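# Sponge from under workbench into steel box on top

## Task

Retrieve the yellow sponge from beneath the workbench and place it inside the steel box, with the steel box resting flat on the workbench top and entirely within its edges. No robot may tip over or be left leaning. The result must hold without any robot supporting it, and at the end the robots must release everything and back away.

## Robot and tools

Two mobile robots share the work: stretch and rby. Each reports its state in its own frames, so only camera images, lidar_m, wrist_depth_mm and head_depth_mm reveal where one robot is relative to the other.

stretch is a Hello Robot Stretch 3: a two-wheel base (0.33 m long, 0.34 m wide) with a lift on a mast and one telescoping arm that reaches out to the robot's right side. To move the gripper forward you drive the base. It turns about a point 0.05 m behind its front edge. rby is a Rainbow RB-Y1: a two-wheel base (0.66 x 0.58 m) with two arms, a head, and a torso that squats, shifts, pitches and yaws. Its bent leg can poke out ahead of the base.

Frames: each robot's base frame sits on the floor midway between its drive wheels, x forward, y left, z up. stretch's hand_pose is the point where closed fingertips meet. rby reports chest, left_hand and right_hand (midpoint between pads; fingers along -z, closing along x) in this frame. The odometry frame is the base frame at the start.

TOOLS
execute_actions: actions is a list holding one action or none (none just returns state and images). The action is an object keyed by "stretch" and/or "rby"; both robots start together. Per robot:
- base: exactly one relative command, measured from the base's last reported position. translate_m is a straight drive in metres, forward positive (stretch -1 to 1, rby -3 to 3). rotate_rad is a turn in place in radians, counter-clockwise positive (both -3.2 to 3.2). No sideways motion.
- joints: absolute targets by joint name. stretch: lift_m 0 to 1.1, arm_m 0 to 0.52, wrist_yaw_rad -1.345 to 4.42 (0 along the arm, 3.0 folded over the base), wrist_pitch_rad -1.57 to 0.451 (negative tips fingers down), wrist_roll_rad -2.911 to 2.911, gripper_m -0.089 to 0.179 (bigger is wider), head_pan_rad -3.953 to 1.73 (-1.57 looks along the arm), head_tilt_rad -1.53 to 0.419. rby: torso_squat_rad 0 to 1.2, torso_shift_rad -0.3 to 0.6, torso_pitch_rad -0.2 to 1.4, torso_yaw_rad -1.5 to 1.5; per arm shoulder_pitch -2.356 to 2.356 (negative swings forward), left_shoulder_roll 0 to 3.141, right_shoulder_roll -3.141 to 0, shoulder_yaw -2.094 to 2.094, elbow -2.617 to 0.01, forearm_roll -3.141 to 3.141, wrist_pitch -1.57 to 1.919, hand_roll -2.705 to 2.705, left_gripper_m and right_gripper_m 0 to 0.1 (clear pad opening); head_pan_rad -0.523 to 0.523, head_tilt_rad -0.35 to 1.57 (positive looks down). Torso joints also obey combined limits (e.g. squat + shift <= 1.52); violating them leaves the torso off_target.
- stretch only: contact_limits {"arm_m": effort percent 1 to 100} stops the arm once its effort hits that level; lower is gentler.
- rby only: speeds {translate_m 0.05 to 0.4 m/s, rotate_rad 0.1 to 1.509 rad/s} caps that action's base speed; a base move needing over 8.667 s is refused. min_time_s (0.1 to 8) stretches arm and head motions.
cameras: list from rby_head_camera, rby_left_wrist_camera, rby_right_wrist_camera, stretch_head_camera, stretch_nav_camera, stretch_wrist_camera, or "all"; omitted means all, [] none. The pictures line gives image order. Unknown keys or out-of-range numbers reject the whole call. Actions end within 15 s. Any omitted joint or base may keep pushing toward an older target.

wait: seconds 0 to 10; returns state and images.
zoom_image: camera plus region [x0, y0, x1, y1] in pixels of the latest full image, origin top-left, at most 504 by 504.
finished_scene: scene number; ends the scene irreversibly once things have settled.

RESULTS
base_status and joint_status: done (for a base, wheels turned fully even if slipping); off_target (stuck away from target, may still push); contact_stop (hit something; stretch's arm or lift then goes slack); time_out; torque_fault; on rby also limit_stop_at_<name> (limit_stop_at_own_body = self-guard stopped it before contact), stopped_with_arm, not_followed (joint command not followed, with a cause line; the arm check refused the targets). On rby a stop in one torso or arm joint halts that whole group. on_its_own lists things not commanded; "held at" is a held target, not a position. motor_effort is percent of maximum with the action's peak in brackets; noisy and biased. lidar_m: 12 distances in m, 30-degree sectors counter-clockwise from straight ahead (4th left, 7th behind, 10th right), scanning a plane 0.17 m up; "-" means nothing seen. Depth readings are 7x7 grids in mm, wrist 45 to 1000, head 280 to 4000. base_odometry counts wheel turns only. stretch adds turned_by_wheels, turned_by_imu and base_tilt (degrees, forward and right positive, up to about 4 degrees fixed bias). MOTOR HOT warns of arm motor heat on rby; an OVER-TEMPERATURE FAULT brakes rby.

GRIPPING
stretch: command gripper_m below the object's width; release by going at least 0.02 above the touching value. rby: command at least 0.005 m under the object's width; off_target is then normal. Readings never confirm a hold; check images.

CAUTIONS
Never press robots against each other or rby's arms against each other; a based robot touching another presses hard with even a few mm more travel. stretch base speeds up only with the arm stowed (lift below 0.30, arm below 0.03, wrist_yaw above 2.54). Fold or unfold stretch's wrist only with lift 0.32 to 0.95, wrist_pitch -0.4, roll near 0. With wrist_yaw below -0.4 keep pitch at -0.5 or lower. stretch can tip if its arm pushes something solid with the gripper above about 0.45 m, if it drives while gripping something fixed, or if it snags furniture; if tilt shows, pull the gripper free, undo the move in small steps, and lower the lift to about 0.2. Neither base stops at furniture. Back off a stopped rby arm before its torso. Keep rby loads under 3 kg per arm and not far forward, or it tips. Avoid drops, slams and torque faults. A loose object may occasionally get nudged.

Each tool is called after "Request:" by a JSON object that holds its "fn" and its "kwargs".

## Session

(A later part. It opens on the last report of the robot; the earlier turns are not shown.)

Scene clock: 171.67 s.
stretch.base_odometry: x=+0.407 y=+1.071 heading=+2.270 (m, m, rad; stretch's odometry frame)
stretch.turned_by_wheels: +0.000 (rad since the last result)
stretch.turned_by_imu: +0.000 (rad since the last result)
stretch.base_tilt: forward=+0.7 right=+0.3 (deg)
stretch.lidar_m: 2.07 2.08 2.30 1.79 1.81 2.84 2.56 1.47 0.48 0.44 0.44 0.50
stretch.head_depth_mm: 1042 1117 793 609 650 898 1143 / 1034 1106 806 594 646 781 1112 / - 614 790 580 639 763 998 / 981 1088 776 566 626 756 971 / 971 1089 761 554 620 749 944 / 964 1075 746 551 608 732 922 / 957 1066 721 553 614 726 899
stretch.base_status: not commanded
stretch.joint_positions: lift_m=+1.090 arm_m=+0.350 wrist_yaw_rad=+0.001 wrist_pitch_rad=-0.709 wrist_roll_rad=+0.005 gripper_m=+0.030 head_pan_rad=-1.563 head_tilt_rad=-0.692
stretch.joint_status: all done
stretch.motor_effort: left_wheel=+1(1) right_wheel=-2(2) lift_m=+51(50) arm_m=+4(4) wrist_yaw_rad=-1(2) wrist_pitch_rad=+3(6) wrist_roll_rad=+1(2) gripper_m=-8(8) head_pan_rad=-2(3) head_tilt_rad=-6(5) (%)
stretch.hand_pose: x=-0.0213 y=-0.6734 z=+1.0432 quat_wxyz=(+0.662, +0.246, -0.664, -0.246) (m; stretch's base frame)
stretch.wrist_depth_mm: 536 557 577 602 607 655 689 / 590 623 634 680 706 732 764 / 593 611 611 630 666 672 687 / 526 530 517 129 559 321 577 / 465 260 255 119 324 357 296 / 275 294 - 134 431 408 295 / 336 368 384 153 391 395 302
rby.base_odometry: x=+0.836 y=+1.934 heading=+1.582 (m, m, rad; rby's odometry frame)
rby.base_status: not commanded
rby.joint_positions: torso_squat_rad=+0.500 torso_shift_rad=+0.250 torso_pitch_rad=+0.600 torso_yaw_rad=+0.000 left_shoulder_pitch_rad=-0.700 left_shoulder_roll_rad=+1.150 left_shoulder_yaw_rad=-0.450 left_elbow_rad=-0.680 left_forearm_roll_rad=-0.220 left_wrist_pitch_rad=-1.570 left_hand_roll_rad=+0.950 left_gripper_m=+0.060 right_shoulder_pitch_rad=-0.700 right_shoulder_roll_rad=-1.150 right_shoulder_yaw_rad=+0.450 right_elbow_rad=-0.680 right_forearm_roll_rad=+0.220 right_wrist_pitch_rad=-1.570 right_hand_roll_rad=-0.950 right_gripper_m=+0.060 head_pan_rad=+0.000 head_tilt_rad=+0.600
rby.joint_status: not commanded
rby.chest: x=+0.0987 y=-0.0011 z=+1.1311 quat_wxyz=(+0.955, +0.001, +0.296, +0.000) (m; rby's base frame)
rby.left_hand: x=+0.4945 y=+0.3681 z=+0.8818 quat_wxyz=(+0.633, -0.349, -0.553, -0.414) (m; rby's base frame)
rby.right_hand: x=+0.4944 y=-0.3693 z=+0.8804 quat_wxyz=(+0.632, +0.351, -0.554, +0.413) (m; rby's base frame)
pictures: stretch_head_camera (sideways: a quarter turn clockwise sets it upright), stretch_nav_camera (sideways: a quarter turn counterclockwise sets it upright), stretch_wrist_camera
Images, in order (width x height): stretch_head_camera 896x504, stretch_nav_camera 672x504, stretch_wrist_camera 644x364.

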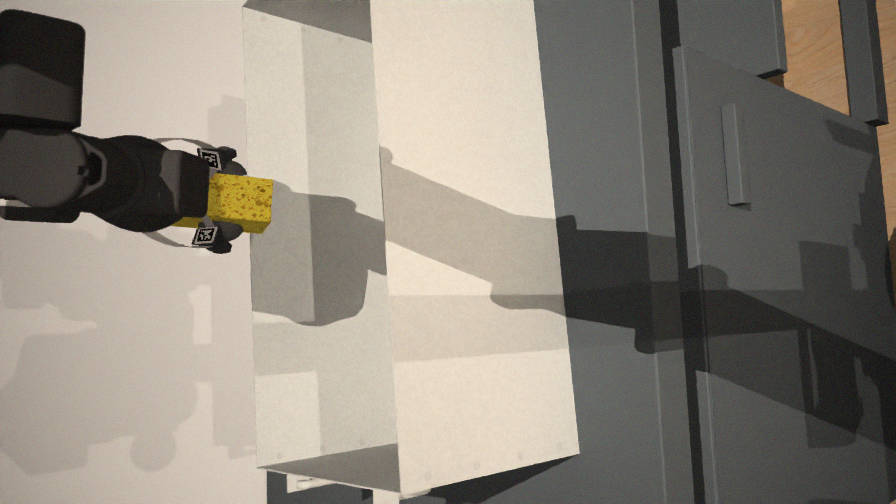

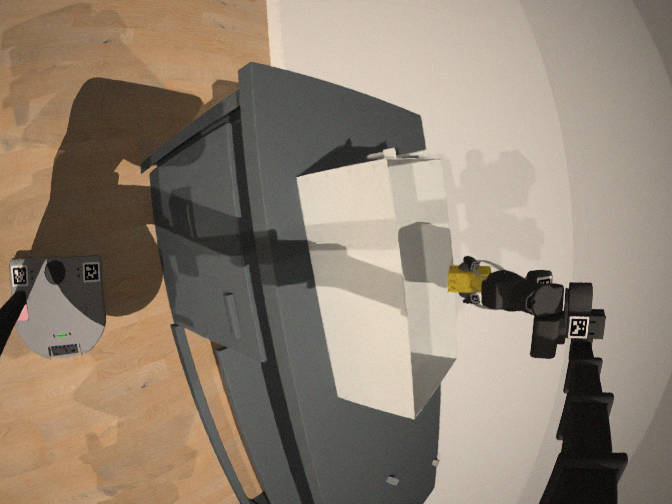

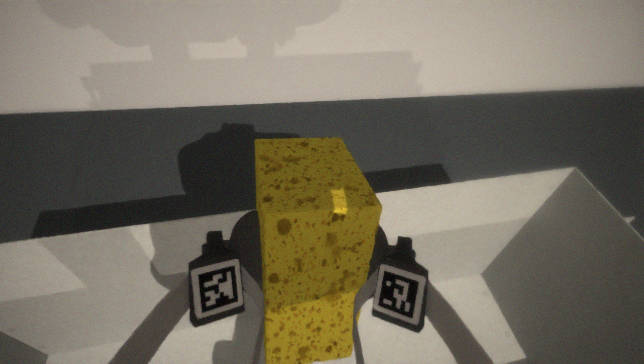

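Request:
{"fn": "execute_actions", "kwargs": {"actions": [{"stretch":{"joints":{"gripper_m":0.14}}}], "cameras": []}}

Request:
{"fn": "execute_actions", "kwargs": {"actions": [{"stretch":{"joints":{"wrist_pitch_rad":-0.2}}}], "cameras": []}}

Request:
{"fn": "execute_actions", "kwargs": {"actions": [{"stretch":{"joints":{"arm_m":0.03,"head_tilt_rad":-0.9}}}], "cameras": ["stretch_nav_camera","stretch_head_camera"]}}

Scene clock: 173.87 s.
stretch.base_odometry: x=+0.407 y=+1.071 heading=+2.270 (m, m, rad; stretch's odometry frame)
stretch.turned_by_wheels: +0.000 (rad since the last result)
stretch.turned_by_imu: +0.000 (rad since the last result)
stretch.base_tilt: forward=+0.5 right=+0.4 (deg)
stretch.lidar_m: 2.07 2.08 2.31 1.80 1.81 2.84 2.56 1.48 0.48 0.44 0.44 0.50
stretch.head_depth_mm: 1046 1119 792 609 652 896 1140 / 1034 1099 806 594 649 781 1115 / - 1149 794 580 639 765 997 / 984 1103 776 566 626 754 970 / 972 1084 761 554 620 751 947 / 965 1078 748 551 607 732 923 / 952 1065 721 553 614 727 898
stretch.base_status: not commanded
stretch.joint_positions: lift_m=+1.090 arm_m=+0.350 wrist_yaw_rad=+0.001 wrist_pitch_rad=-0.709 wrist_roll_rad=+0.005 gripper_m=+0.140 head_pan_rad=-1.563 head_tilt_rad=-0.692
stretch.joint_status: all done
stretch.motor_effort: left_wheel=+1(1) right_wheel=-2(2) lift_m=+50(51) arm_m=+4(3) wrist_yaw_rad=-2(2) wrist_pitch_rad=+3(3) wrist_roll_rad=+1(1) gripper_m=+1(97) head_pan_rad=-2(2) head_tilt_rad=-5(5) (%)
stretch.hand_pose: x=-0.0213 y=-0.6734 z=+1.0432 quat_wxyz=(+0.662, +0.246, -0.664, -0.246) (m; stretch's base frame)
stretch.wrist_depth_mm: 541 545 577 595 626 630 668 / 601 609 646 661 726 739 752 / 616 614 636 636 661 671 672 / 519 538 545 554 569 324 566 / 463 274 274 297 332 356 296 / 264 320 333 375 427 - 297 / 360 368 384 392 398 391 290
rby.base_odometry: x=+0.836 y=+1.934 heading=+1.582 (m, m, rad; rby's odometry frame)
rby.base_status: not commanded
rby.joint_positions: torso_squat_rad=+0.500 torso_shift_rad=+0.250 torso_pitch_rad=+0.600 torso_yaw_rad=+0.000 left_shoulder_pitch_rad=-0.700 left_shoulder_roll_rad=+1.150 left_shoulder_yaw_rad=-0.450 left_elbow_rad=-0.680 left_forearm_roll_rad=-0.220 left_wrist_pitch_rad=-1.570 left_hand_roll_rad=+0.950 left_gripper_m=+0.060 right_shoulder_pitch_rad=-0.700 right_shoulder_roll_rad=-1.150 right_shoulder_yaw_rad=+0.450 right_elbow_rad=-0.680 right_forearm_roll_rad=+0.220 right_wrist_pitch_rad=-1.570 right_hand_roll_rad=-0.950 right_gripper_m=+0.060 head_pan_rad=+0.000 head_tilt_rad=+0.600
rby.joint_status: not commanded
rby.chest: x=+0.0987 y=-0.0011 z=+1.1311 quat_wxyz=(+0.955, +0.001, +0.296, +0.000) (m; rby's base frame)
rby.left_hand: x=+0.4945 y=+0.3681 z=+0.8818 quat_wxyz=(+0.633, -0.349, -0.553, -0.414) (m; rby's base frame)
rby.right_hand: x=+0.4944 y=-0.3693 z=+0.8804 quat_wxyz=(+0.632, +0.351, -0.554, +0.413) (m; rby's base frame)
pictures: none
No camera images: the call's "cameras" was empty. Leave "cameras" out to get every camera's image.

Scene clock: 174.93 s.
stretch.base_odometry: x=+0.407 y=+1.071 heading=+2.270 (m, m, rad; stretch's odometry frame)
stretch.turned_by_wheels: +0.000 (rad since the last result)
stretch.turned_by_imu: +0.000 (rad since the last result)
stretch.base_tilt: forward=+0.6 right=+0.3 (deg)
stretch.lidar_m: 2.07 2.08 2.31 1.80 1.80 2.84 2.57 1.47 0.48 0.44 0.44 0.50
stretch.head_depth_mm: 1041 1118 793 609 650 895 1139 / - 1105 806 594 648 780 1115 / - 1114 793 580 640 763 999 / 966 1102 777 567 625 756 973 / 971 1087 762 554 620 750 943 / 968 1075 748 551 607 731 921 / 954 1065 724 553 614 725 898
stretch.base_status: not commanded
stretch.joint_positions: lift_m=+1.090 arm_m=+0.350 wrist_yaw_rad=+0.001 wrist_pitch_rad=-0.223 wrist_roll_rad=+0.005 gripper_m=+0.140 head_pan_rad=-1.563 head_tilt_rad=-0.692
stretch.joint_status: all done
stretch.motor_effort: left_wheel=+1(1) right_wheel=-2(2) lift_m=+51(50) arm_m=+3(3) wrist_yaw_rad=-1(3) wrist_pitch_rad=+8(5) wrist_roll_rad=+1(1) gripper_m=+0(1) head_pan_rad=-3(3) head_tilt_rad=-6(6) (%)
stretch.hand_pose: x=-0.0211 y=-0.7392 z=+1.1483 quat_wxyz=(+0.701, +0.079, -0.704, -0.079) (m; stretch's base frame)
stretch.wrist_depth_mm: 472 493 518 528 556 576 598 / 496 524 540 572 600 612 656 / 532 543 570 604 627 669 689 / 568 563 614 632 667 695 736 / 587 616 647 673 715 758 801 / 609 648 681 690 739 - 763 / 559 572 599 613 609 607 626
rby.base_odometry: x=+0.836 y=+1.934 heading=+1.582 (m, m, rad; rby's odometry frame)
rby.base_status: not commanded
rby.joint_positions: torso_squat_rad=+0.500 torso_shift_rad=+0.250 torso_pitch_rad=+0.600 torso_yaw_rad=+0.000 left_shoulder_pitch_rad=-0.700 left_shoulder_roll_rad=+1.150 left_shoulder_yaw_rad=-0.450 left_elbow_rad=-0.680 left_forearm_roll_rad=-0.220 left_wrist_pitch_rad=-1.570 left_hand_roll_rad=+0.950 left_gripper_m=+0.060 right_shoulder_pitch_rad=-0.700 right_shoulder_roll_rad=-1.150 right_shoulder_yaw_rad=+0.450 right_elbow_rad=-0.680 right_forearm_roll_rad=+0.220 right_wrist_pitch_rad=-1.570 right_hand_roll_rad=-0.950 right_gripper_m=+0.060 head_pan_rad=+0.000 head_tilt_rad=+0.600
rby.joint_status: not commanded
rby.chest: x=+0.0987 y=-0.0011 z=+1.1311 quat_wxyz=(+0.955, +0.001, +0.296, +0.000) (m; rby's base frame)
rby.left_hand: x=+0.4945 y=+0.3681 z=+0.8818 quat_wxyz=(+0.633, -0.349, -0.553, -0.414) (m; rby's base frame)
rby.right_hand: x=+0.4944 y=-0.3693 z=+0.8804 quat_wxyz=(+0.632, +0.351, -0.554, +0.413) (m; rby's base frame)
pictures: none
No camera images: the call's "cameras" was empty. Leave "cameras" out to get every camera's image.

Scene clock: 178.50 s.
stretch.base_odometry: x=+0.407 y=+1.071 heading=+2.270 (m, m, rad; stretch's odometry frame)
stretch.turned_by_wheels: +0.000 (rad since the last result)
stretch.turned_by_imu: +0.001 (rad since the last result)
stretch.base_tilt: forward=+0.7 right=+0.3 (deg)
stretch.lidar_m: 2.07 2.08 2.30 1.80 1.81 2.84 2.56 1.47 0.48 0.44 0.44 0.50
stretch.head_depth_mm: - - 641 644 961 1245 1135 / - - - 639 839 1228 1132 / - - 606 637 836 1199 1129 / 983 739 566 635 826 1184 1128 / 682 722 554 620 810 1155 1118 / 984 708 542 615 791 1120 1120 / 990 659 549 614 775 1100 1117
stretch.base_status: not commanded
stretch.joint_positions: lift_m=+1.090 arm_m=+0.030 wrist_yaw_rad=+0.001 wrist_pitch_rad=-0.222 wrist_roll_rad=+0.005 gripper_m=+0.140 head_pan_rad=-1.563 head_tilt_rad=-0.889
stretch.joint_status: all done
stretch.motor_effort: left_wheel=+1(1) right_wheel=-2(2) lift_m=+51(51) arm_m=-4(4) wrist_yaw_rad=-1(1) wrist_pitch_rad=+8(8) wrist_roll_rad=+1(1) gripper_m=+0(1) head_pan_rad=-3(2) head_tilt_rad=-7(29) (%)
stretch.hand_pose: x=-0.0212 y=-0.4199 z=+1.1485 quat_wxyz=(+0.701, +0.079, -0.704, -0.078) (m; stretch's base frame)
stretch.wrist_depth_mm: 749 784 787 831 890 908 915 / 766 825 836 888 943 962 - / 825 879 912 931 - - - / 883 899 939 993 - - - / 938 928 536 566 606 - - / 941 515 556 583 619 - 797 / 353 529 567 595 601 349 640
rby.base_odometry: x=+0.836 y=+1.934 heading=+1.582 (m, m, rad; rby's odometry frame)
rby.base_status: not commanded
rby.joint_positions: torso_squat_rad=+0.500 torso_shift_rad=+0.250 torso_pitch_rad=+0.600 torso_yaw_rad=+0.000 left_shoulder_pitch_rad=-0.700 left_shoulder_roll_rad=+1.150 left_shoulder_yaw_rad=-0.450 left_elbow_rad=-0.680 left_forearm_roll_rad=-0.220 left_wrist_pitch_rad=-1.570 left_hand_roll_rad=+0.950 left_gripper_m=+0.060 right_shoulder_pitch_rad=-0.700 right_shoulder_roll_rad=-1.150 right_shoulder_yaw_rad=+0.450 right_elbow_rad=-0.680 right_forearm_roll_rad=+0.220 right_wrist_pitch_rad=-1.570 right_hand_roll_rad=-0.950 right_gripper_m=+0.060 head_pan_rad=+0.000 head_tilt_rad=+0.600
rby.joint_status: not commanded
rby.chest: x=+0.0987 y=-0.0011 z=+1.1311 quat_wxyz=(+0.955, +0.001, +0.296, +0.000) (m; rby's base frame)
rby.left_hand: x=+0.4945 y=+0.3681 z=+0.8818 quat_wxyz=(+0.633, -0.349, -0.553, -0.414) (m; rby's base frame)
rby.right_hand: x=+0.4944 y=-0.3693 z=+0.8804 quat_wxyz=(+0.632, +0.351, -0.554, +0.413) (m; rby's base frame)
pictures: stretch_head_camera (sideways: a quarter turn clockwise sets it upright), stretch_nav_camera (sideways: a quarter turn counterclockwise sets it upright)
Images, in order (width x height): stretch_head_camera 896x504, stretch_nav_camera 672x504.

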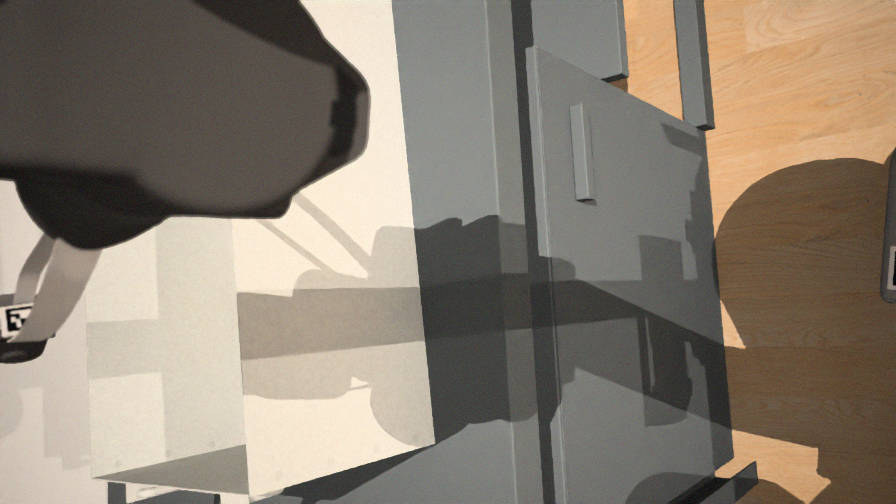

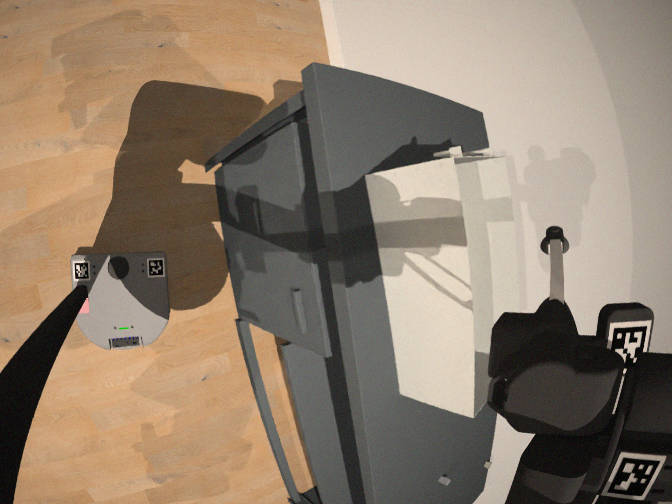

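Sponge hidden inside the box as expected; robots clear.

Request:
{"fn": "finished_scene", "kwargs": {"scene": 2}}

The scene is finished: the task was done.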